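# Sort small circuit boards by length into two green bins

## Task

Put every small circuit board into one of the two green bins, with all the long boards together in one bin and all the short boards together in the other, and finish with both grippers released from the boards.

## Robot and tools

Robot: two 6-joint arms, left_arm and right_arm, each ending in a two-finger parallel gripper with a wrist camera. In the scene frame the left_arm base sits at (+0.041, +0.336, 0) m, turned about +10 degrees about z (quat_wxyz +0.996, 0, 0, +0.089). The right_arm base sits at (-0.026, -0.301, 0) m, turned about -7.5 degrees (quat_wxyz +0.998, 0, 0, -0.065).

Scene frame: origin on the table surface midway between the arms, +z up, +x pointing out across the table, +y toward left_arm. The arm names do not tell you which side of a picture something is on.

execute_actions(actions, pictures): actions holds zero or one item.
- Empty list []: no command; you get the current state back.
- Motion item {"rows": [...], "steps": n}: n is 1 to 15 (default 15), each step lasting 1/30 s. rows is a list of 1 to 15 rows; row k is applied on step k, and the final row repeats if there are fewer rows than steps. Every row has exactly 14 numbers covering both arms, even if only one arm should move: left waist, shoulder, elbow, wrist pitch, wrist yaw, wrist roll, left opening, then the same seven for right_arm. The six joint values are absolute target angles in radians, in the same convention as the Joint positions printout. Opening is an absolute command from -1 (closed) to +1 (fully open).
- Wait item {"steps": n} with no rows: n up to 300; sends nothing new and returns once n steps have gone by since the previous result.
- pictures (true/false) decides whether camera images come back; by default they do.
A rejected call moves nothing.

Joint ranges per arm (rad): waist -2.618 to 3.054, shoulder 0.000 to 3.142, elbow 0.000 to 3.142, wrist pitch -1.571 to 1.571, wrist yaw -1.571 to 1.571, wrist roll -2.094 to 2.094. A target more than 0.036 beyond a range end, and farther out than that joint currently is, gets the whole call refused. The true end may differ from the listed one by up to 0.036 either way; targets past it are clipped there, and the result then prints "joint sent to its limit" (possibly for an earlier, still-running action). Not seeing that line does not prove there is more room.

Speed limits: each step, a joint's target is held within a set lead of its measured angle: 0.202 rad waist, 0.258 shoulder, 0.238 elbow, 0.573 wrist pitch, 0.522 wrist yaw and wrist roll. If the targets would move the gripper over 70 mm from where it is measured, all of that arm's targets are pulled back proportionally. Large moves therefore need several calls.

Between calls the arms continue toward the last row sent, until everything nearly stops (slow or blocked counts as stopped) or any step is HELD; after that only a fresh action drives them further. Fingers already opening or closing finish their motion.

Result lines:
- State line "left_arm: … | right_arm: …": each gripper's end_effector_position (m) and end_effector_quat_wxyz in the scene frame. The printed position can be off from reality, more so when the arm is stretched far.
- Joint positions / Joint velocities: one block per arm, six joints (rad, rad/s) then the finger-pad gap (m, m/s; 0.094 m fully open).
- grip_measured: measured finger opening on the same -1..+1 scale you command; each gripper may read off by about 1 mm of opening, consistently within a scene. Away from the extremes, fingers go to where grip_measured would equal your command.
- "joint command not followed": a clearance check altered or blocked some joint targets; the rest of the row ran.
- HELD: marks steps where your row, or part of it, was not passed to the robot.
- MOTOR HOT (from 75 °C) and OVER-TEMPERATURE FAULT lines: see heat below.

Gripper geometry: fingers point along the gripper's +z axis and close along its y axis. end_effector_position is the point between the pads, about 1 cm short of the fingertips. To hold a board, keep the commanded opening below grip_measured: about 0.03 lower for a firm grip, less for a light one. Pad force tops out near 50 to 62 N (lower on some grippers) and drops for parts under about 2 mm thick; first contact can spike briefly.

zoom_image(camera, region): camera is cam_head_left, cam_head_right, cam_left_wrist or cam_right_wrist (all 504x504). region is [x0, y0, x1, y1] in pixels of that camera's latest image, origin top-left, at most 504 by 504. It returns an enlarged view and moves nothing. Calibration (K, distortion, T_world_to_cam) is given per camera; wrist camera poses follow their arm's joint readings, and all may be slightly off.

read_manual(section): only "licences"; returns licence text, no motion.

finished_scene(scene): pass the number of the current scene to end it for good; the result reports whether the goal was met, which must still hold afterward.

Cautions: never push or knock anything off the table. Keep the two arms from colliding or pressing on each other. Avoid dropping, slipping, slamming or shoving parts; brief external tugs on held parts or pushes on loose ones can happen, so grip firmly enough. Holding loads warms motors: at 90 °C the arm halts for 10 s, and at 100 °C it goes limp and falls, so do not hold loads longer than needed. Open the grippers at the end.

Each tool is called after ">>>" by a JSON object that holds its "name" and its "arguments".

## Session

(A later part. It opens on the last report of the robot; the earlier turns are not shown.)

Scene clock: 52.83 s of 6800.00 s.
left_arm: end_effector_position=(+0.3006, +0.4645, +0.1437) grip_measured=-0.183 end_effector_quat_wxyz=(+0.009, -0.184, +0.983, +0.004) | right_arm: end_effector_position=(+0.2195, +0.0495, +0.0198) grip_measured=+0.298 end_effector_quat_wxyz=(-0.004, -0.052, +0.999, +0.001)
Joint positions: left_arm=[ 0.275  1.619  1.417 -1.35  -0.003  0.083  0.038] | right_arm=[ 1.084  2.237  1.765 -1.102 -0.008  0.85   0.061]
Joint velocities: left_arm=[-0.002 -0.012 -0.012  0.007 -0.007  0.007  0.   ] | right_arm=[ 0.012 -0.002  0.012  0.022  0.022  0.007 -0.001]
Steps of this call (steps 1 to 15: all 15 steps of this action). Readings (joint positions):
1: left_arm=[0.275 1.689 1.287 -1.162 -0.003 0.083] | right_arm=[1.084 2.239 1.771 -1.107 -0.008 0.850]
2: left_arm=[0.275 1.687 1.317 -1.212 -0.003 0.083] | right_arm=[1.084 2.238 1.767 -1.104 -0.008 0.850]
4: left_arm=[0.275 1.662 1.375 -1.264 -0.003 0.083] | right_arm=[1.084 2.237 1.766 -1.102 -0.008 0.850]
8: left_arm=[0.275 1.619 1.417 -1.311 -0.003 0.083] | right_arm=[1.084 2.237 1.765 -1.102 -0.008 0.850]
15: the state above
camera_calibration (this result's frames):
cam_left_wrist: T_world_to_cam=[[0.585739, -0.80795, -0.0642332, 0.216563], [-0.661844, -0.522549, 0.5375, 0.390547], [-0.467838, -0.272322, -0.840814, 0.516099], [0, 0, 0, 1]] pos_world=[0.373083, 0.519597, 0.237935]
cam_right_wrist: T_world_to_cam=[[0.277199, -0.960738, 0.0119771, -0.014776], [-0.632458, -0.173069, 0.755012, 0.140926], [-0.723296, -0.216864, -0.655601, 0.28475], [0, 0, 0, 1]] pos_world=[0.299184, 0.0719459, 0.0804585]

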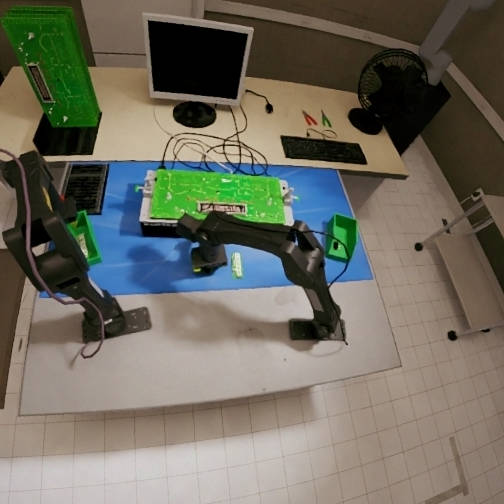

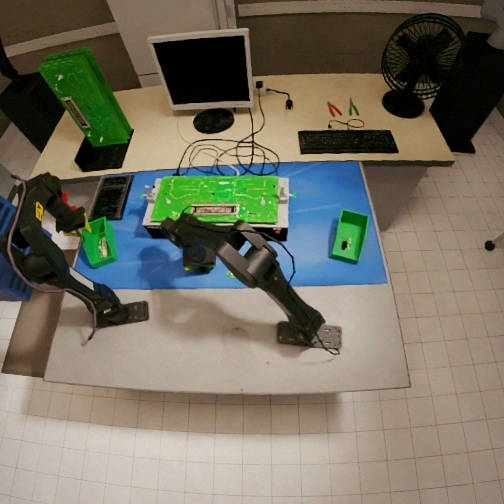

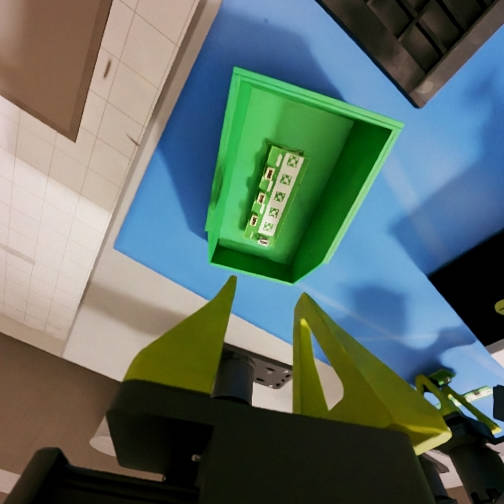

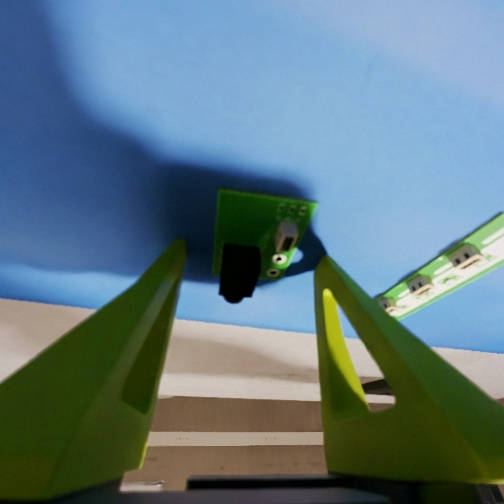

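>>> {"name": "execute_actions", "arguments": {"actions": [{"rows":[[-0.3,1.5,1.3,-1.36,0,-0.4,0.3,1.08,2.24,1.755,-1.095,0,0.86,0.0],[-0.3,1.5,1.3,-1.36,0,-0.4,0.3,1.08,2.24,1.755,-1.095,0,0.86,-0.1],[-0.3,1.5,1.3,-1.36,0,-0.4,0.3,1.08,2.24,1.755,-1.095,0,0.86,-0.2],[-0.3,1.5,1.3,-1.36,0,-0.4,0.3,1.08,2.24,1.755,-1.095,0,0.86,-0.25],[-0.3,1.5,1.3,-1.36,0,-0.4,0.3,1.08,2.24,1.755,-1.095,0,0.86,-0.3],[-0.3,1.5,1.3,-1.36,0,-0.4,0.3,1.08,2.24,1.755,-1.095,0,0.86,-0.35],[-0.3,1.5,1.3,-1.36,0,-0.4,0.3,1.08,2.24,1.755,-1.095,0,0.86,-0.43]],"steps":12}], "pictures": false}}

>>> {"name": "execute_actions", "arguments": {"actions": [{"rows":[[-0.3,1.5,1.3,-1.36,0,-0.4,0.3,1.086,2.14,1.8,-1.23,0,0.86,-0.43]],"steps":9}], "pictures": false}}

>>> {"name": "execute_actions", "arguments": {"actions": [{"rows":[[-0.3,1.5,1.3,-1.36,0,-0.4,0.3,1.086,1.7,1.5,-1.37,0,0.6,-0.43]],"steps":12}], "pictures": false}}

>>> {"name": "execute_actions", "arguments": {"actions": [{"rows":[[-0.8,1.5,1.3,-1.36,0,-0.8,0.3,0.3,1.65,1.46,-1.36,0,0.2,-0.43]],"steps":12}], "pictures": false}}

>>> {"name": "execute_actions", "arguments": {"actions": [{"rows":[[-1.338,1.75,1.55,-1.37,0,-1.15,0.3,-0.345,1.87,1.75,-1.44,0,-0.13,-0.43]],"steps":15}], "pictures": false}}

>>> {"name": "execute_actions", "arguments": {"actions": [{"rows":[[-1.338,2.0,1.75,-1.31,0,-1.15,0.3,-0.345,1.92,1.58,-1.2,0,-0.13,-0.43]],"steps":11}], "pictures": false}}

>>> {"name": "execute_actions", "arguments": {"actions": [{"rows":[[-1.338,2.165,1.845,-1.2,0,-1.15,0.3,-0.345,1.94,1.44,-1.045,0,-0.13,-0.43]],"steps":15}], "pictures": false}}

>>> {"name": "execute_actions", "arguments": {"actions": [{"steps":6}]}}

Scene clock: 56.33 s of 6800.00 s.
left_arm: end_effector_position=(+0.3018, +0.2984, +0.1428) grip_measured=+0.297 end_effector_quat_wxyz=(+0.006, -0.108, +0.994, -0.010) | right_arm: end_effector_position=(+0.2200, +0.0531, +0.0202) grip_measured=-0.378 end_effector_quat_wxyz=(-0.003, -0.052, +0.999, +0.009)
Joint positions: left_arm=[-0.316  1.523  1.318 -1.35   0.017 -0.355  0.061] | right_arm=[ 1.085  2.236  1.765 -1.089 -0.016  0.85   0.029]
Joint velocities: left_arm=[ 0.09   0.002  0.012 -0.007 -0.081 -0.3   -0.   ] | right_arm=[-0.007 -0.007 -0.017 -0.051 -0.081 -0.066  0.   ]
Steps of this call (steps 1 to 15: the robot went on to your last target; steps 16 to 93: nothing new was sent; steps 94 to 105: all 12 steps of this action). Readings (joint positions):
94: left_arm=[0.253 1.606 1.401 -1.346 -0.013 0.013] | right_arm=[1.084 2.236 1.765 -1.099 -0.011 0.850]
95: left_arm=[0.204 1.582 1.368 -1.335 -0.020 -0.072] | right_arm=[1.084 2.236 1.765 -1.090 -0.018 0.850]
97: left_arm=[0.061 1.541 1.325 -1.346 -0.015 -0.189] | right_arm=[1.085 2.236 1.765 -1.089 -0.017 0.850]
101: left_arm=[-0.230 1.523 1.318 -1.350 -0.001 -0.309] | right_arm=[1.085 2.236 1.765 -1.089 -0.016 0.850]
105: the state above

Scene clock: 56.63 s of 6800.00 s.
left_arm: end_effector_position=(+0.3022, +0.3017, +0.1428) grip_measured=+0.297 end_effector_quat_wxyz=(+0.006, -0.129, +0.992, -0.008) | right_arm: end_effector_position=(+0.2121, +0.0403, +0.0570) grip_measured=-0.378 end_effector_quat_wxyz=(-0.003, -0.052, +0.999, +0.004)
Joint positions: left_arm=[-0.306  1.523  1.318 -1.35   0.012 -0.388  0.061] | right_arm=[ 1.085  2.154  1.781 -1.195 -0.01   0.85   0.029]
Joint velocities: left_arm=[-0.012 -0.007 -0.012  0.007  0.022 -0.095  0.001] | right_arm=[ 0.002 -0.027  0.027 -0.125  0.007  0.037 -0.   ]
Steps of this call (steps 1 to 9: all 9 steps of this action). Readings (joint positions):
1: left_arm=[-0.312 1.523 1.318 -1.350 0.016 -0.362] | right_arm=[1.085 2.230 1.766 -1.096 -0.016 0.850]
2: left_arm=[-0.309 1.523 1.318 -1.350 0.015 -0.368] | right_arm=[1.085 2.221 1.766 -1.118 -0.014 0.850]
4: left_arm=[-0.307 1.523 1.318 -1.350 0.013 -0.377] | right_arm=[1.085 2.193 1.766 -1.157 -0.013 0.850]
8: left_arm=[-0.306 1.523 1.318 -1.350 0.012 -0.386] | right_arm=[1.085 2.156 1.779 -1.192 -0.011 0.850]
9: the state above

Scene clock: 57.03 s of 6800.00 s.
left_arm: end_effector_position=(+0.3022, +0.3017, +0.1428) grip_measured=+0.297 end_effector_quat_wxyz=(+0.006, -0.132, +0.991, -0.008) | right_arm: end_effector_position=(+0.1510, -0.0464, +0.1478) grip_measured=-0.378 end_effector_quat_wxyz=(+0.011, -0.160, +0.987, +0.017)
Joint positions: left_arm=[-0.306  1.523  1.318 -1.35   0.012 -0.392  0.061] | right_arm=[ 1.085  1.679  1.498 -1.351 -0.009  0.634  0.029]
Joint velocities: left_arm=[-0.007 -0.012 -0.007  0.007 -0.095  0.11   0.   ] | right_arm=[ 0.007 -0.012  0.007 -0.125 -0.066 -0.139  0.001]
Steps of this call (steps 1 to 12: all 12 steps of this action). Readings (joint positions):
1: left_arm=[-0.306 1.523 1.318 -1.350 0.012 -0.389] | right_arm=[1.085 2.131 1.749 -1.180 -0.010 0.825]
2: left_arm=[-0.306 1.523 1.318 -1.350 0.012 -0.389] | right_arm=[1.085 2.087 1.684 -1.180 -0.010 0.793]
4: left_arm=[-0.306 1.523 1.318 -1.350 0.012 -0.391] | right_arm=[1.085 1.982 1.570 -1.236 -0.010 0.742]
8: left_arm=[-0.306 1.523 1.318 -1.350 0.012 -0.392] | right_arm=[1.085 1.761 1.498 -1.327 -0.010 0.668]
12: the state above

Scene clock: 57.43 s of 6800.00 s.
left_arm: end_effector_position=(+0.2520, +0.1787, +0.1428) grip_measured=+0.297 end_effector_quat_wxyz=(-0.000, -0.064, +0.998, -0.013) | right_arm: end_effector_position=(+0.2705, -0.2416, +0.1390) grip_measured=-0.378 end_effector_quat_wxyz=(+0.004, +0.023, +1.000, -0.000)
Joint positions: left_arm=[-0.812  1.523  1.318 -1.35   0.019 -0.761  0.061] | right_arm=[ 0.325  1.679  1.464 -1.348  0.002  0.241  0.029]
Joint velocities: left_arm=[ 0.085  0.017 -0.012 -0.007 -0.037 -0.271 -0.   ] | right_arm=[-1.306 -0.002  0.007 -0.051  0.271 -0.183  0.   ]
Steps of this call (steps 1 to 12: all 12 steps of this action). Readings (joint positions):
1: left_arm=[-0.329 1.523 1.318 -1.350 0.001 -0.452] | right_arm=[1.064 1.679 1.493 -1.350 -0.019 0.570]
2: left_arm=[-0.381 1.523 1.318 -1.350 -0.008 -0.523] | right_arm=[1.020 1.679 1.483 -1.349 -0.028 0.496]
4: left_arm=[-0.523 1.523 1.318 -1.350 -0.006 -0.621] | right_arm=[0.885 1.679 1.468 -1.349 -0.025 0.392]
8: left_arm=[-0.784 1.523 1.318 -1.350 0.012 -0.720] | right_arm=[0.592 1.679 1.464 -1.348 -0.014 0.284]
12: the state above

Scene clock: 57.93 s of 6800.00 s.
left_arm: end_effector_position=(+0.1624, +0.0403, +0.1289) grip_measured=+0.297 end_effector_quat_wxyz=(-0.013, +0.024, +1.000, +0.002) | right_arm: end_effector_position=(+0.2810, -0.4745, +0.1384) grip_measured=-0.378 end_effector_quat_wxyz=(-0.007, +0.201, +0.980, -0.008)
Joint positions: left_arm=[-1.352  1.768  1.527 -1.345  0.022 -1.126  0.061] | right_arm=[-0.378  1.892  1.722 -1.409  0.019 -0.103  0.029]
Joint velocities: left_arm=[ 0.193 -0.007 -0.022 -0.066 -0.066 -0.11  -0.   ] | right_arm=[ 0.237 -0.007 -0.007 -0.125 -0.095 -0.125  0.001]
Steps of this call (steps 1 to 15: all 15 steps of this action). Readings (joint positions):
1: left_arm=[-0.829 1.548 1.348 -1.375 0.008 -0.814] | right_arm=[0.275 1.704 1.499 -1.382 0.001 0.192]
2: left_arm=[-0.872 1.597 1.409 -1.401 -0.001 -0.875] | right_arm=[0.222 1.751 1.570 -1.418 -0.003 0.136]
4: left_arm=[-0.992 1.692 1.502 -1.373 -0.005 -0.967] | right_arm=[0.105 1.835 1.680 -1.405 -0.007 0.049]
8: left_arm=[-1.263 1.768 1.527 -1.337 0.002 -1.069] | right_arm=[-0.161 1.890 1.722 -1.388 -0.007 -0.049]
15: the state above

Scene clock: 58.30 s of 6800.00 s.
left_arm: end_effector_position=(+0.1909, -0.0132, +0.0968) grip_measured=+0.297 end_effector_quat_wxyz=(-0.011, +0.011, +1.000, +0.006) | right_arm: end_effector_position=(+0.2905, -0.4650, +0.0836) grip_measured=-0.378 end_effector_quat_wxyz=(-0.018, +0.179, +0.984, +0.002)
Joint positions: left_arm=[-1.341  2.016  1.729 -1.305  0.015 -1.14   0.061] | right_arm=[-0.348  1.942  1.571 -1.237  0.006 -0.119  0.029]
Joint velocities: left_arm=[ 0.022 -0.051  0.007 -0.037 -0.037  0.022 -0.001] | right_arm=[ 0.012  0.017  0.012  0.139 -0.022  0.007 -0.   ]
Steps of this call (steps 1 to 11: all 11 steps of this action). Readings (joint positions):
1: left_arm=[-1.346 1.796 1.562 -1.372 0.021 -1.131] | right_arm=[-0.369 1.890 1.700 -1.384 0.017 -0.107]
2: left_arm=[-1.342 1.849 1.633 -1.389 0.018 -1.135] | right_arm=[-0.361 1.887 1.666 -1.345 0.015 -0.109]
4: left_arm=[-1.341 1.942 1.719 -1.336 0.015 -1.136] | right_arm=[-0.350 1.904 1.610 -1.299 0.010 -0.114]
8: left_arm=[-1.341 2.016 1.729 -1.305 0.015 -1.138] | right_arm=[-0.348 1.943 1.572 -1.256 0.007 -0.117]
11: the state above

Scene clock: 58.80 s of 6800.00 s.
left_arm: end_effector_position=(+0.2075, -0.0512, +0.0588) grip_measured=+0.297 end_effector_quat_wxyz=(-0.006, +0.010, +1.000, -0.005) | right_arm: end_effector_position=(+0.2895, -0.4645, +0.0447) grip_measured=-0.378 end_effector_quat_wxyz=(-0.012, +0.178, +0.984, +0.000)
Joint positions: left_arm=[-1.341  2.177  1.824 -1.214  0.014 -1.143  0.061] | right_arm=[-0.348  1.956  1.434 -1.072  0.006 -0.12   0.029]
Joint velocities: left_arm=[ 0.027 -0.017 -0.012 -0.022  0.022  0.022 -0.   ] | right_arm=[ 0.007  0.002  0.002 -0.037  0.007 -0.081 -0.001]
Steps of this call (steps 1 to 15: all 15 steps of this action). Readings (joint positions):
1: left_arm=[-1.341 2.031 1.747 -1.312 0.015 -1.142] | right_arm=[-0.348 1.939 1.552 -1.207 0.006 -0.119]
2: left_arm=[-1.341 2.060 1.782 -1.305 0.015 -1.143] | right_arm=[-0.348 1.933 1.519 -1.168 0.006 -0.119]
4: left_arm=[-1.341 2.116 1.822 -1.253 0.014 -1.143] | right_arm=[-0.348 1.940 1.466 -1.130 0.006 -0.120]
8: left_arm=[-1.341 2.174 1.824 -1.220 0.014 -1.143] | right_arm=[-0.348 1.956 1.434 -1.102 0.006 -0.120]
15: the state above

Scene clock: 59.00 s of 6800.00 s.
left_arm: end_effector_position=(+0.2076, -0.0515, +0.0588) grip_measured=+0.297 end_effector_quat_wxyz=(-0.006, +0.010, +1.000, -0.005) | right_arm: end_effector_position=(+0.2909, -0.4652, +0.0447) grip_measured=-0.378 end_effector_quat_wxyz=(-0.009, +0.178, +0.984, -0.001)
Joint positions: left_arm=[-1.341  2.177  1.824 -1.213  0.014 -1.143  0.061] | right_arm=[-0.348  1.956  1.434 -1.066  0.006 -0.12   0.029]
Joint velocities: left_arm=[-0.007  0.007  0.002  0.007  0.007 -0.007 -0.001] | right_arm=[-0.007 -0.007 -0.002 -0.007  0.051 -0.007  0.   ]
Steps of this call (steps 1 to 6: the robot went on to your last target). Readings (joint positions):
1: left_arm=[-1.341 2.177 1.824 -1.214 0.014 -1.143] | right_arm=[-0.348 1.956 1.434 -1.070 0.006 -0.120]
2: left_arm=[-1.341 2.177 1.824 -1.214 0.014 -1.143] | right_arm=[-0.348 1.956 1.434 -1.069 0.006 -0.120]
4: left_arm=[-1.341 2.177 1.824 -1.213 0.014 -1.143] | right_arm=[-0.348 1.956 1.434 -1.067 0.006 -0.120]
6: the state above
camera_calibration (this result's frames):
cam_left_wrist: T_world_to_cam=[[0.233095, -0.970759, -0.0573919, -0.0868582], [-0.793957, -0.224056, 0.565183, 0.146145], [-0.561515, -0.0861744, -0.822967, 0.288644], [0, 0, 0, 1]] pos_world=[0.298357, -0.0267001, 0.149961]
cam_right_wrist: T_world_to_cam=[[-0.17978, -0.983553, 0.0173916, -0.407351], [-0.634005, 0.129369, 0.762431, 0.219067], [-0.752141, 0.126044, -0.646836, 0.40855], [0, 0, 0, 1]] pos_world=[0.372943, -0.480487, 0.104326]

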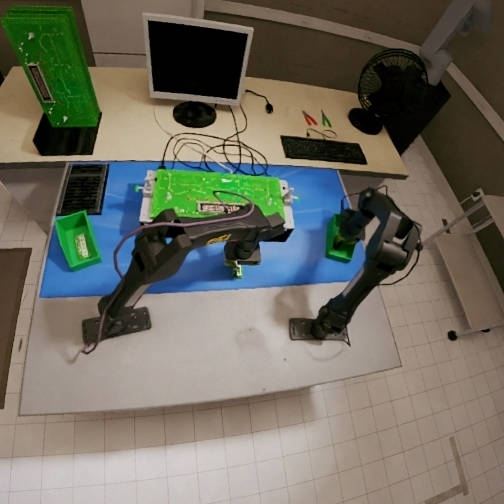

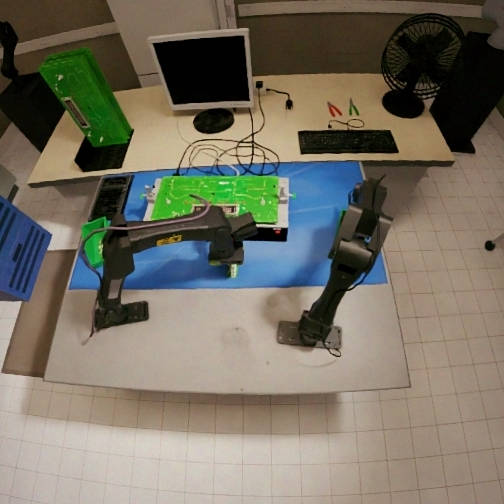

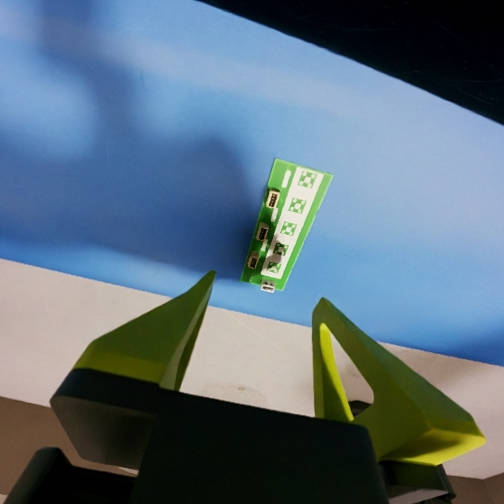

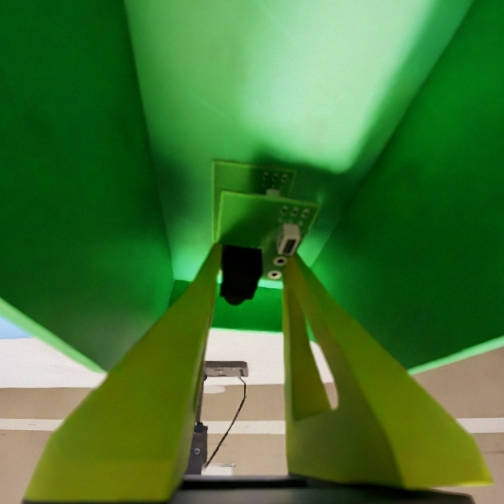

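>>> {"name": "execute_actions", "arguments": {"actions": [{"rows":[[-1.338,2.22,1.79,-1.135,0,-1.16,0.3,-0.345,1.94,1.44,-1.055,0,-0.13,-0.2]],"steps":13}], "pictures": false}}

>>> {"name": "execute_actions", "arguments": {"actions": [{"rows":[[-1.338,2.24,1.755,-1.085,0,-1.16,0.3,-0.345,1.92,1.56,-1.21,0,-0.13,-0.2]],"steps":10}], "pictures": false}}

>>> {"name": "execute_actions", "arguments": {"actions": [{"rows":[[-1.338,2.255,1.722,-1.055,0,-1.16,0.3,-0.345,1.87,1.75,-1.44,0,-0.13,-0.2]],"steps":15}]}}

Scene clock: 60.87 s of 6800.00 s.
left_arm: end_effector_position=(+0.2103, -0.0577, +0.0377) grip_measured=+0.297 end_effector_quat_wxyz=(-0.005, +0.005, +1.000, -0.006) | right_arm: end_effector_position=(+0.2912, -0.4654, +0.0447) grip_measured=-0.202 end_effector_quat_wxyz=(-0.008, +0.178, +0.984, -0.001)
Joint positions: left_arm=[-1.341  2.217  1.804 -1.151  0.014 -1.152  0.061] | right_arm=[-0.348  1.956  1.434 -1.064  0.006 -0.12   0.037]
Joint velocities: left_arm=[ 0.002 -0.012 -0.002  0.066 -0.051  0.022 -0.001] | right_arm=[-0.012  0.002 -0.007 -0.051 -0.007  0.022 -0.001]
Steps of this call (steps 1 to 15: the robot went on to your last target; steps 16 to 43: nothing new was sent; steps 44 to 56: all 13 steps of this action). Readings (joint positions):
44: left_arm=[-1.341 2.179 1.823 -1.207 0.014 -1.144] | right_arm=[-0.348 1.956 1.434 -1.064 0.006 -0.120]
45: left_arm=[-1.341 2.182 1.821 -1.196 0.014 -1.146] | right_arm=[-0.348 1.956 1.434 -1.064 0.006 -0.120]
47: left_arm=[-1.341 2.195 1.816 -1.175 0.014 -1.148] | right_arm=[-0.348 1.956 1.434 -1.064 0.006 -0.120]
51: left_arm=[-1.341 2.214 1.806 -1.158 0.014 -1.150] | right_arm=[-0.348 1.956 1.434 -1.064 0.006 -0.120]
56: the state above

Scene clock: 61.20 s of 6800.00 s.
left_arm: end_effector_position=(+0.2100, -0.0579, +0.0257) grip_measured=+0.297 end_effector_quat_wxyz=(-0.005, +0.004, +1.000, -0.005) | right_arm: end_effector_position=(+0.2976, -0.4687, +0.0792) grip_measured=-0.202 end_effector_quat_wxyz=(+0.002, +0.178, +0.984, -0.004)
Joint positions: left_arm=[-1.342  2.228  1.774 -1.111  0.012 -1.155  0.061] | right_arm=[-0.348  1.934  1.543 -1.173  0.006 -0.12   0.037]
Joint velocities: left_arm=[ 0.007 -0.007 -0.017  0.022  0.022 -0.037  0.   ] | right_arm=[-0.002  0.007  0.007 -0.11  -0.007 -0.022 -0.001]
Steps of this call (steps 1 to 10: all 10 steps of this action). Readings (joint positions):
1: left_arm=[-1.341 2.217 1.799 -1.143 0.014 -1.152] | right_arm=[-0.348 1.957 1.449 -1.086 0.006 -0.120]
2: left_arm=[-1.341 2.217 1.792 -1.133 0.014 -1.152] | right_arm=[-0.348 1.960 1.473 -1.115 0.006 -0.120]
4: left_arm=[-1.341 2.222 1.781 -1.119 0.014 -1.152] | right_arm=[-0.348 1.952 1.516 -1.142 0.006 -0.120]
8: left_arm=[-1.342 2.228 1.774 -1.112 0.012 -1.154] | right_arm=[-0.348 1.934 1.543 -1.163 0.006 -0.120]
10: the state above

Scene clock: 61.70 s of 6800.00 s.
left_arm: end_effector_position=(+0.2079, -0.0568, +0.0197) grip_measured=+0.297 end_effector_quat_wxyz=(-0.001, +0.004, +1.000, -0.003) | right_arm: end_effector_position=(+0.2894, -0.4645, +0.1500) grip_measured=-0.202 end_effector_quat_wxyz=(+0.012, +0.178, +0.984, -0.007)
Joint positions: left_arm=[-1.349  2.228  1.749 -1.088  0.004 -1.162  0.061] | right_arm=[-0.348  1.872  1.741 -1.414  0.006 -0.12   0.037]
Joint velocities: left_arm=[-0.002 -0.017 -0.002  0.022  0.022 -0.022 -0.001] | right_arm=[-0.012  0.002 -0.022 -0.066 -0.037  0.037 -0.001]
Steps of this call (steps 1 to 15: all 15 steps of this action). Readings (joint positions):
1: left_arm=[-1.342 2.228 1.769 -1.106 0.012 -1.156] | right_arm=[-0.348 1.936 1.568 -1.212 0.006 -0.120]
2: left_arm=[-1.343 2.228 1.765 -1.101 0.009 -1.157] | right_arm=[-0.348 1.940 1.612 -1.265 0.006 -0.120]
4: left_arm=[-1.347 2.228 1.756 -1.095 0.006 -1.159] | right_arm=[-0.348 1.922 1.689 -1.318 0.006 -0.120]
8: left_arm=[-1.349 2.228 1.749 -1.090 0.004 -1.160] | right_arm=[-0.348 1.870 1.740 -1.368 0.006 -0.120]
15: the state above
camera_calibration (this result's frames):
cam_left_wrist: T_world_to_cam=[[0.24437, -0.967829, -0.0599161, -0.0965315], [-0.796266, -0.235547, 0.557206, 0.167339], [-0.553394, -0.0884553, -0.82821, 0.254424], [0, 0, 0, 1]] pos_world=[0.297632, -0.0315047, 0.111691]
cam_right_wrist: T_world_to_cam=[[-0.180333, -0.983141, 0.0302398, -0.410292], [-0.663207, 0.144238, 0.734406, 0.157314], [-0.726386, 0.112382, -0.678037, 0.46642], [0, 0, 0, 1]] pos_world=[0.369144, -0.478483, 0.213125]

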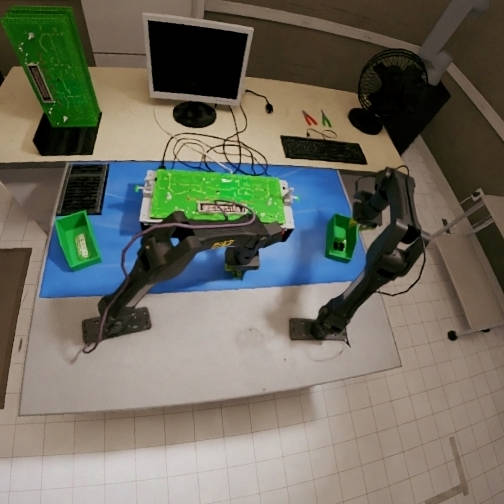

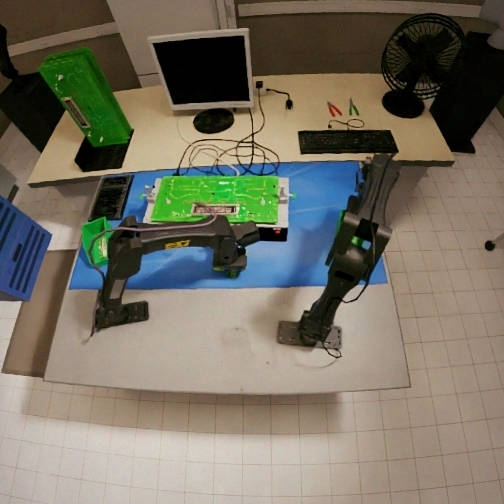

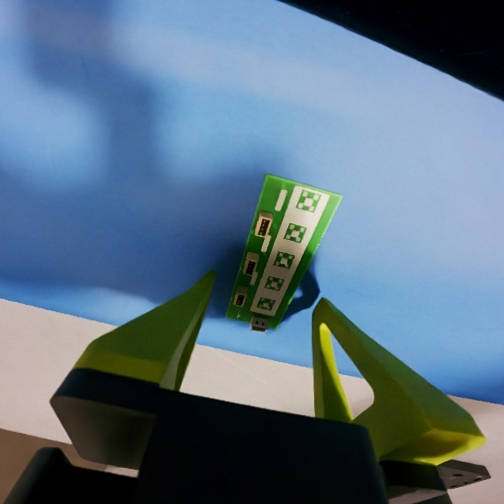

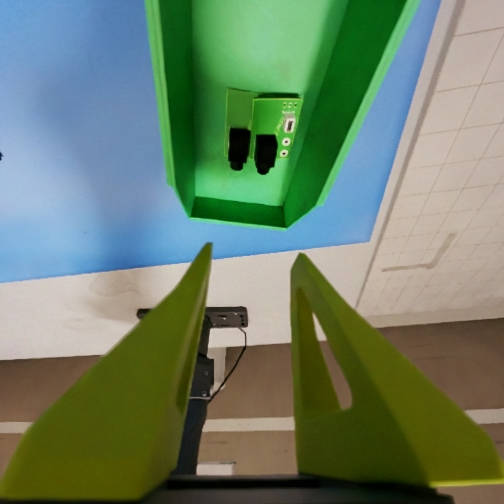

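>>> {"name": "execute_actions", "arguments": {"actions": [{"rows":[[-1.412,2.17,1.72,-1.04,-0.14,-1.23,0.3,-0.345,1.87,1.75,-1.44,0,-0.13,-0.2]],"steps":15}], "pictures": false}}

>>> {"name": "execute_actions", "arguments": {"actions": [{"rows":[[-1.412,2.2,1.675,-1.0,-0.14,-1.23,0.3,-0.345,1.87,1.75,-1.44,0,-0.13,-0.2]],"steps":10}], "pictures": false}}

>>> {"name": "execute_actions", "arguments": {"actions": [{"rows":[[-1.412,2.21,1.643,-0.975,-0.14,-1.23,0.3,-0.345,1.87,1.75,-1.44,0,-0.13,-0.2]],"steps":15}]}}

Scene clock: 64.33 s of 6800.00 s.
left_arm: end_effector_position=(+0.2038, -0.0685, +0.0363) grip_measured=+0.297 end_effector_quat_wxyz=(+0.067, +0.007, +0.998, -0.014) | right_arm: end_effector_position=(+0.2874, -0.4634, +0.1500) grip_measured=-0.202 end_effector_quat_wxyz=(+0.007, +0.178, +0.984, -0.006)
Joint positions: left_arm=[-1.417  2.182  1.735 -1.052 -0.116 -1.22   0.061] | right_arm=[-0.348  1.872  1.741 -1.423  0.006 -0.12   0.037]
Joint velocities: left_arm=[-0.017  0.002  0.002  0.007 -0.007  0.022  0.   ] | right_arm=[ 0.007  0.022 -0.012  0.022 -0.022  0.022 -0.   ]
Steps of this call (steps 1 to 15: the robot went on to your last target; steps 16 to 64: nothing new was sent; steps 65 to 79: all 15 steps of this action). Readings (joint positions):
65: left_arm=[-1.356 2.223 1.746 -1.083 -0.014 -1.171] | right_arm=[-0.348 1.872 1.741 -1.423 0.006 -0.120]
66: left_arm=[-1.364 2.216 1.740 -1.076 -0.039 -1.182] | right_arm=[-0.348 1.872 1.741 -1.423 0.006 -0.120]
68: left_arm=[-1.388 2.203 1.735 -1.071 -0.070 -1.197] | right_arm=[-0.348 1.872 1.741 -1.423 0.006 -0.120]
72: left_arm=[-1.418 2.184 1.735 -1.057 -0.097 -1.211] | right_arm=[-0.348 1.872 1.741 -1.423 0.006 -0.120]
79: the state above

Scene clock: 64.67 s of 6800.00 s.
left_arm: end_effector_position=(+0.2022, -0.0617, +0.0198) grip_measured=+0.297 end_effector_quat_wxyz=(+0.064, +0.007, +0.998, -0.002) | right_arm: end_effector_position=(+0.2874, -0.4634, +0.1500) grip_measured=-0.202 end_effector_quat_wxyz=(+0.007, +0.178, +0.984, -0.006)
Joint positions: left_arm=[-1.417  2.195  1.689 -1.019 -0.12  -1.223  0.061] | right_arm=[-0.348  1.872  1.741 -1.423  0.006 -0.12   0.037]
Joint velocities: left_arm=[ 0.007 -0.007 -0.002  0.022  0.022 -0.007 -0.001] | right_arm=[-0.002  0.007  0.017 -0.037 -0.007 -0.022  0.   ]
Steps of this call (steps 1 to 10: all 10 steps of this action). Readings (joint positions):
1: left_arm=[-1.417 2.182 1.729 -1.045 -0.118 -1.221] | right_arm=[-0.348 1.872 1.741 -1.423 0.006 -0.120]
2: left_arm=[-1.417 2.182 1.720 -1.035 -0.119 -1.221] | right_arm=[-0.348 1.872 1.741 -1.423 0.006 -0.120]
4: left_arm=[-1.417 2.186 1.703 -1.025 -0.120 -1.222] | right_arm=[-0.348 1.872 1.741 -1.423 0.006 -0.120]
8: left_arm=[-1.417 2.195 1.689 -1.022 -0.120 -1.223] | right_arm=[-0.348 1.872 1.741 -1.423 0.006 -0.120]
10: the state above

Scene clock: 65.17 s of 6800.00 s.
left_arm: end_effector_position=(+0.2027, -0.0623, +0.0151) grip_measured=+0.298 end_effector_quat_wxyz=(+0.066, +0.006, +0.998, -0.005) | right_arm: end_effector_position=(+0.2874, -0.4634, +0.1500) grip_measured=-0.202 end_effector_quat_wxyz=(+0.007, +0.178, +0.984, -0.006)
Joint positions: left_arm=[-1.417  2.196  1.671 -0.992 -0.122 -1.224  0.061] | right_arm=[-0.348  1.872  1.741 -1.423  0.006 -0.12   0.037]
Joint velocities: left_arm=[-0.002 -0.012  0.002 -0.022 -0.022  0.037 -0.   ] | right_arm=[ 0.012  0.012  0.007 -0.007 -0.051  0.095  0.001]
Steps of this call (steps 1 to 15: all 15 steps of this action). Readings (joint positions):
1: left_arm=[-1.417 2.195 1.686 -1.012 -0.120 -1.223] | right_arm=[-0.348 1.872 1.741 -1.423 0.006 -0.120]
2: left_arm=[-1.417 2.195 1.681 -1.005 -0.121 -1.223] | right_arm=[-0.348 1.872 1.741 -1.423 0.006 -0.120]
4: left_arm=[-1.417 2.196 1.671 -0.995 -0.121 -1.223] | right_arm=[-0.348 1.872 1.741 -1.423 0.006 -0.120]
8: left_arm=[-1.417 2.196 1.671 -0.992 -0.122 -1.224] | right_arm=[-0.348 1.872 1.741 -1.423 0.006 -0.120]
15: the state above
camera_calibration (this result's frames):
cam_left_wrist: T_world_to_cam=[[0.246816, -0.968817, -0.0217914, -0.101959], [-0.864903, -0.230373, 0.44595, 0.180355], [-0.437064, -0.09122, -0.894793, 0.224572], [0, 0, 0, 1]] pos_world=[0.279307, -0.0367449, 0.118295]
cam_right_wrist: T_world_to_cam=[[-0.180098, -0.983263, 0.0275609, -0.409347], [-0.657214, 0.14113, 0.740373, 0.151801], [-0.731871, 0.115226, -0.671631, 0.466736], [0, 0, 0, 1]] pos_world=[0.367633, -0.4777, 0.212367]

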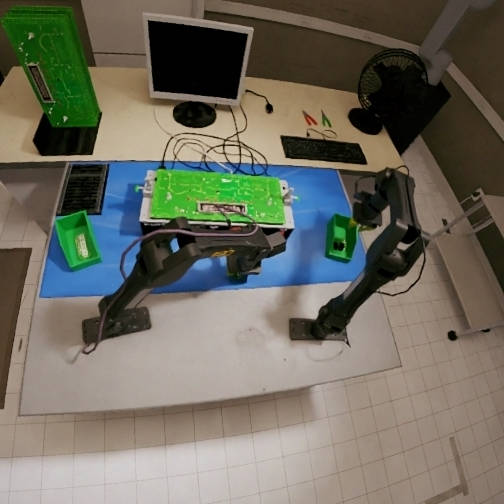

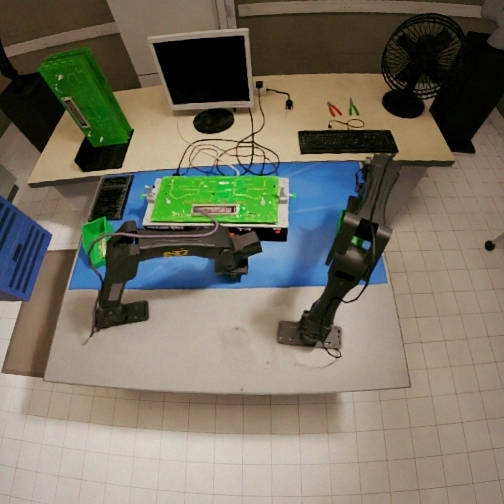

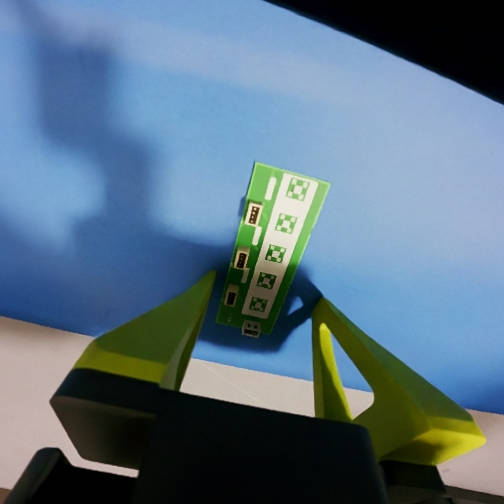

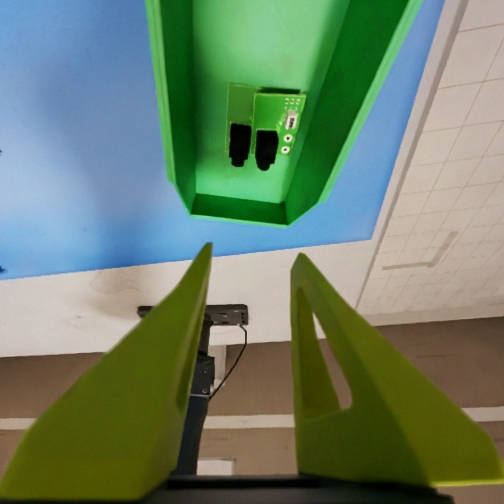

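>>> {"name": "execute_actions", "arguments": {"actions": [{"rows":[[-1.412,2.2,1.66,-0.99,-0.13,-1.23,0.0,-0.345,1.87,1.75,-1.44,0,-0.13,-0.2],[-1.412,2.2,1.66,-0.99,-0.13,-1.23,-0.1,-0.345,1.87,1.75,-1.44,0,-0.13,-0.2],[-1.412,2.2,1.66,-0.99,-0.13,-1.23,-0.2,-0.345,1.87,1.75,-1.44,0,-0.13,-0.2],[-1.412,2.2,1.66,-0.99,-0.13,-1.23,-0.25,-0.345,1.87,1.75,-1.44,0,-0.13,-0.2],[-1.412,2.2,1.66,-0.99,-0.13,-1.23,-0.3,-0.345,1.87,1.75,-1.44,0,-0.13,-0.2],[-1.412,2.2,1.66,-0.99,-0.13,-1.23,-0.35,-0.345,1.87,1.75,-1.44,0,-0.13,-0.2],[-1.412,2.2,1.66,-0.99,-0.13,-1.23,-0.42,-0.345,1.87,1.75,-1.44,0,-0.13,-0.2]],"steps":12}], "pictures": false}}

>>> {"name": "execute_actions", "arguments": {"actions": [{"rows":[[-1.412,2.1,1.72,-1.15,-0.13,-1.23,-0.42,-0.345,1.87,1.75,-1.44,0,-0.13,-0.2]],"steps":9}], "pictures": false}}

>>> {"name": "execute_actions", "arguments": {"actions": [{"rows":[[-1.4,1.5,1.3,-1.36,0,-1.1,-0.42,-0.345,1.87,1.75,-1.44,0,-0.13,-0.2]],"steps":15}], "pictures": false}}

>>> {"name": "execute_actions", "arguments": {"actions": [{"rows":[[-0.5,1.5,1.3,-1.36,0,-0.5,-0.42,-0.345,1.87,1.75,-1.44,0,-0.13,-0.2]],"steps":13}], "pictures": false}}

>>> {"name": "execute_actions", "arguments": {"actions": [{"rows":[[0.27,1.59,1.38,-1.34,0,0.09,-0.42,-0.345,1.87,1.75,-1.44,0,-0.13,-0.2]],"steps":15}], "pictures": false}}

>>> {"name": "execute_actions", "arguments": {"actions": [{"rows":[[0.27,1.64,1.22,-1.12,0,0.09,-0.42,-0.345,1.87,1.75,-1.44,0,-0.13,-0.2]],"steps":12}], "pictures": false}}

>>> {"name": "execute_actions", "arguments": {"actions": [{"rows":[[0.27,1.68,1.09,-0.94,0,0.09,-0.42,-0.345,1.87,1.75,-1.44,0,-0.13,-0.2]],"steps":15}]}}

Scene clock: 68.70 s of 6800.00 s.
left_arm: end_effector_position=(+0.2034, -0.0630, +0.0171) grip_measured=-0.417 end_effector_quat_wxyz=(+0.068, +0.005, +0.998, -0.008) | right_arm: end_effector_position=(+0.2874, -0.4634, +0.1500) grip_measured=-0.202 end_effector_quat_wxyz=(+0.007, +0.178, +0.984, -0.006)
Joint positions: left_arm=[-1.417  2.191  1.671 -0.991 -0.123 -1.225  0.027] | right_arm=[-0.348  1.872  1.741 -1.423  0.006 -0.12   0.037]
Joint velocities: left_arm=[ 0.002 -0.027 -0.012 -0.022  0.007 -0.066  0.   ] | right_arm=[-0.002 -0.002  0.012  0.037 -0.007  0.066 -0.001]
Steps of this call (steps 1 to 15: the robot went on to your last target; steps 16 to 90: nothing new was sent; then 0.13 s passed at rest; steps 91 to 102: all 12 steps of this action). Readings (joint positions):
91: left_arm=[-1.417 2.196 1.671 -0.990 -0.121 -1.224] | right_arm=[-0.348 1.872 1.741 -1.423 0.006 -0.120]
92: left_arm=[-1.417 2.196 1.671 -0.985 -0.120 -1.224] | right_arm=[-0.348 1.872 1.741 -1.423 0.006 -0.120]
94: left_arm=[-1.417 2.196 1.671 -0.982 -0.120 -1.224] | right_arm=[-0.348 1.872 1.741 -1.423 0.006 -0.120]
98: left_arm=[-1.417 2.192 1.671 -0.992 -0.123 -1.225] | right_arm=[-0.348 1.872 1.741 -1.423 0.006 -0.120]
102: the state above

Scene clock: 69.00 s of 6800.00 s.
left_arm: end_effector_position=(+0.1987, -0.0511, +0.0589) grip_measured=-0.417 end_effector_quat_wxyz=(+0.067, +0.005, +0.998, -0.009) | right_arm: end_effector_position=(+0.2874, -0.4634, +0.1500) grip_measured=-0.202 end_effector_quat_wxyz=(+0.007, +0.178, +0.984, -0.006)
Joint positions: left_arm=[-1.417  2.103  1.701 -1.108 -0.12  -1.225  0.027] | right_arm=[-0.348  1.872  1.741 -1.423  0.006 -0.12   0.037]
Joint velocities: left_arm=[-0.002 -0.042  0.056 -0.095  0.037 -0.007 -0.002] | right_arm=[-0.027 -0.002 -0.007 -0.007  0.007 -0.037 -0.001]
Steps of this call (steps 1 to 9: all 9 steps of this action). Readings (joint positions):
1: left_arm=[-1.417 2.186 1.674 -1.002 -0.122 -1.225] | right_arm=[-0.348 1.872 1.741 -1.423 0.006 -0.120]
2: left_arm=[-1.417 2.177 1.674 -1.026 -0.121 -1.225] | right_arm=[-0.348 1.872 1.741 -1.423 0.006 -0.120]
4: left_arm=[-1.417 2.147 1.676 -1.069 -0.120 -1.225] | right_arm=[-0.348 1.872 1.741 -1.423 0.006 -0.120]
8: left_arm=[-1.417 2.106 1.699 -1.106 -0.120 -1.225] | right_arm=[-0.348 1.872 1.741 -1.423 0.006 -0.120]
9: the state above

Scene clock: 69.50 s of 6800.00 s.
left_arm: end_effector_position=(+0.1308, +0.0894, +0.1532) grip_measured=-0.417 end_effector_quat_wxyz=(+0.014, +0.056, +0.998, -0.030) | right_arm: end_effector_position=(+0.2874, -0.4634, +0.1500) grip_measured=-0.202 end_effector_quat_wxyz=(+0.007, +0.178, +0.984, -0.006)
Joint positions: left_arm=[-1.407  1.477  1.314 -1.343 -0.003 -1.117  0.027] | right_arm=[-0.348  1.872  1.741 -1.423  0.006 -0.12   0.037]
Joint velocities: left_arm=[ 0.002  0.168 -0.002 -0.022  0.095  0.125  0.   ] | right_arm=[-0.007 -0.012  0.002  0.066 -0.037 -0.022 -0.001]
Steps of this call (steps 1 to 15: all 15 steps of this action). Readings (joint positions):
1: left_arm=[-1.416 2.082 1.678 -1.102 -0.109 -1.212] | right_arm=[-0.348 1.872 1.741 -1.423 0.006 -0.120]
2: left_arm=[-1.415 2.042 1.625 -1.111 -0.093 -1.198] | right_arm=[-0.348 1.872 1.741 -1.423 0.006 -0.120]
4: left_arm=[-1.414 1.941 1.512 -1.162 -0.066 -1.176] | right_arm=[-0.348 1.872 1.741 -1.423 0.006 -0.120]
8: left_arm=[-1.410 1.683 1.332 -1.263 -0.026 -1.141] | right_arm=[-0.348 1.872 1.741 -1.423 0.006 -0.120]
15: the state above

Scene clock: 69.93 s of 6800.00 s.
left_arm: end_effector_position=(+0.2874, +0.2428, +0.1473) grip_measured=-0.417 end_effector_quat_wxyz=(+0.017, -0.090, +0.996, -0.011) | right_arm: end_effector_position=(+0.2874, -0.4634, +0.1500) grip_measured=-0.202 end_effector_quat_wxyz=(+0.007, +0.178, +0.984, -0.006)
Joint positions: left_arm=[-0.543  1.501  1.314 -1.343  0.005 -0.545  0.027] | right_arm=[-0.348  1.872  1.741 -1.423  0.006 -0.12   0.037]
Joint velocities: left_arm=[ 1.448 -0.002  0.002  0.007 -0.198  0.198  0.   ] | right_arm=[-0.012 -0.002  0.017 -0.037 -0.066 -0.066 -0.001]
Steps of this call (steps 1 to 13: all 13 steps of this action). Readings (joint positions):
1: left_arm=[-1.384 1.482 1.314 -1.344 0.011 -1.041] | right_arm=[-0.348 1.872 1.741 -1.423 0.006 -0.120]
2: left_arm=[-1.330 1.487 1.314 -1.344 0.021 -0.940] | right_arm=[-0.348 1.872 1.741 -1.423 0.006 -0.120]
4: left_arm=[-1.187 1.496 1.314 -1.343 0.020 -0.783] | right_arm=[-0.348 1.872 1.741 -1.423 0.006 -0.120]
8: left_arm=[-0.892 1.501 1.314 -1.343 0.015 -0.619] | right_arm=[-0.348 1.872 1.741 -1.423 0.006 -0.120]
13: the state above

Scene clock: 70.43 s of 6800.00 s.
left_arm: end_effector_position=(+0.2889, +0.4655, +0.1330) grip_measured=-0.417 end_effector_quat_wxyz=(-0.003, -0.206, +0.979, +0.006) | right_arm: end_effector_position=(+0.2874, -0.4634, +0.1500) grip_measured=-0.202 end_effector_quat_wxyz=(+0.007, +0.178, +0.984, -0.006)
Joint positions: left_arm=[ 0.29   1.601  1.357 -1.329 -0.012  0.055  0.027] | right_arm=[-0.348  1.872  1.741 -1.423  0.006 -0.12   0.037]
Joint velocities: left_arm=[-0.134  0.002 -0.007 -0.037 -0.037  0.227  0.   ] | right_arm=[-0.017 -0.002 -0.002 -0.051  0.051 -0.007 -0.001]
Steps of this call (steps 1 to 15: all 15 steps of this action). Readings (joint positions):
1: left_arm=[-0.486 1.510 1.322 -1.350 0.007 -0.469] | right_arm=[-0.348 1.872 1.741 -1.423 0.006 -0.120]
2: left_arm=[-0.423 1.528 1.337 -1.353 0.010 -0.369] | right_arm=[-0.348 1.872 1.741 -1.423 0.006 -0.120]
4: left_arm=[-0.282 1.568 1.356 -1.339 0.011 -0.206] | right_arm=[-0.348 1.872 1.741 -1.423 0.006 -0.120]
8: left_arm=[0.008 1.601 1.357 -1.329 0.009 -0.034] | right_arm=[-0.348 1.872 1.741 -1.423 0.006 -0.120]
15: the state above

Scene clock: 70.83 s of 6800.00 s.
left_arm: end_effector_position=(+0.2972, +0.4633, +0.0872) grip_measured=-0.417 end_effector_quat_wxyz=(-0.005, -0.186, +0.983, +0.001) | right_arm: end_effector_position=(+0.2874, -0.4634, +0.1500) grip_measured=-0.202 end_effector_quat_wxyz=(+0.007, +0.178, +0.984, -0.006)
Joint positions: left_arm=[ 0.275  1.648  1.224 -1.156 -0.004  0.081  0.027] | right_arm=[-0.348  1.872  1.741 -1.423  0.006 -0.12   0.037]
Joint velocities: left_arm=[-0.007 -0.007 -0.002  0.051  0.022  0.066  0.   ] | right_arm=[-0.002 -0.007  0.012 -0.022  0.007 -0.007 -0.002]
Steps of this call (steps 1 to 12: all 12 steps of this action). Readings (joint positions):
1: left_arm=[0.285 1.601 1.340 -1.305 -0.011 0.060] | right_arm=[-0.348 1.872 1.741 -1.423 0.006 -0.120]
2: left_arm=[0.281 1.600 1.312 -1.265 -0.010 0.065] | right_arm=[-0.348 1.872 1.741 -1.423 0.006 -0.120]
4: left_arm=[0.276 1.619 1.259 -1.218 -0.006 0.071] | right_arm=[-0.348 1.872 1.741 -1.423 0.006 -0.120]
8: left_arm=[0.275 1.648 1.224 -1.180 -0.004 0.078] | right_arm=[-0.348 1.872 1.741 -1.423 0.006 -0.120]
12: the state above

Scene clock: 71.33 s of 6800.00 s.
left_arm: end_effector_position=(+0.3006, +0.4649, +0.0460) grip_measured=-0.417 end_effector_quat_wxyz=(+0.005, -0.185, +0.983, +0.003) | right_arm: end_effector_position=(+0.2874, -0.4634, +0.1500) grip_measured=-0.202 end_effector_quat_wxyz=(+0.007, +0.178, +0.984, -0.006)
Joint positions: left_arm=[ 0.275  1.685  1.094 -0.969 -0.004  0.082  0.027] | right_arm=[-0.348  1.872  1.741 -1.423  0.006 -0.12   0.037]
Joint velocities: left_arm=[-0.002 -0.017 -0.002  0.051  0.007 -0.007 -0.   ] | right_arm=[ 0.002 -0.017 -0.002  0.022  0.022 -0.007  0.001]
Steps of this call (steps 1 to 15: all 15 steps of this action). Readings (joint positions):
1: left_arm=[0.275 1.647 1.208 -1.128 -0.004 0.081] | right_arm=[-0.348 1.872 1.741 -1.423 0.006 -0.120]
2: left_arm=[0.275 1.646 1.181 -1.085 -0.004 0.081] | right_arm=[-0.348 1.872 1.741 -1.423 0.006 -0.120]
4: left_arm=[0.275 1.662 1.130 -1.036 -0.004 0.082] | right_arm=[-0.348 1.872 1.741 -1.423 0.006 -0.120]
8: left_arm=[0.275 1.685 1.094 -1.004 -0.004 0.082] | right_arm=[-0.348 1.872 1.741 -1.423 0.006 -0.120]
15: the state above
camera_calibration (this result's frames):
cam_left_wrist: T_world_to_cam=[[0.586159, -0.807469, -0.0664267, 0.210355], [-0.656981, -0.52169, 0.544257, 0.441134], [-0.474124, -0.27538, -0.836285, 0.437083], [0, 0, 0, 1]] pos_world=[0.373747, 0.520354, 0.139409]
cam_right_wrist: T_world_to_cam=[[-0.180098, -0.983263, 0.0275609, -0.409347], [-0.657214, 0.14113, 0.740373, 0.151801], [-0.731871, 0.115226, -0.671631, 0.466736], [0, 0, 0, 1]] pos_world=[0.367633, -0.4777, 0.212367]

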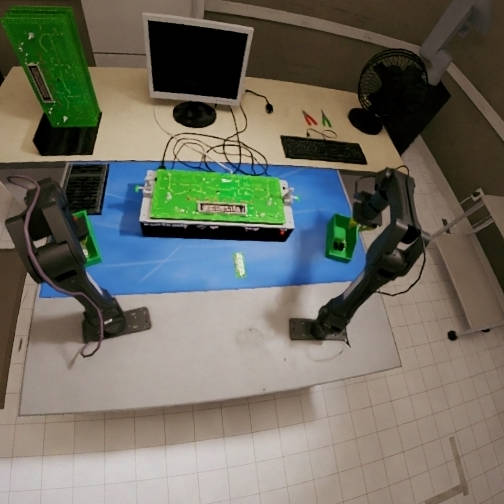

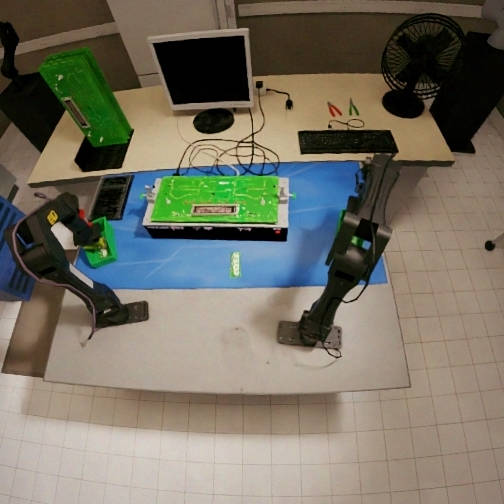

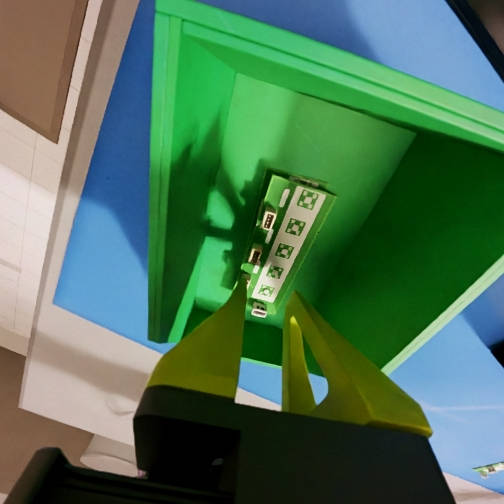

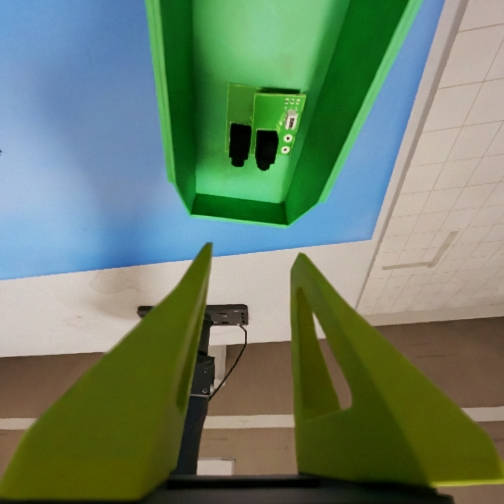

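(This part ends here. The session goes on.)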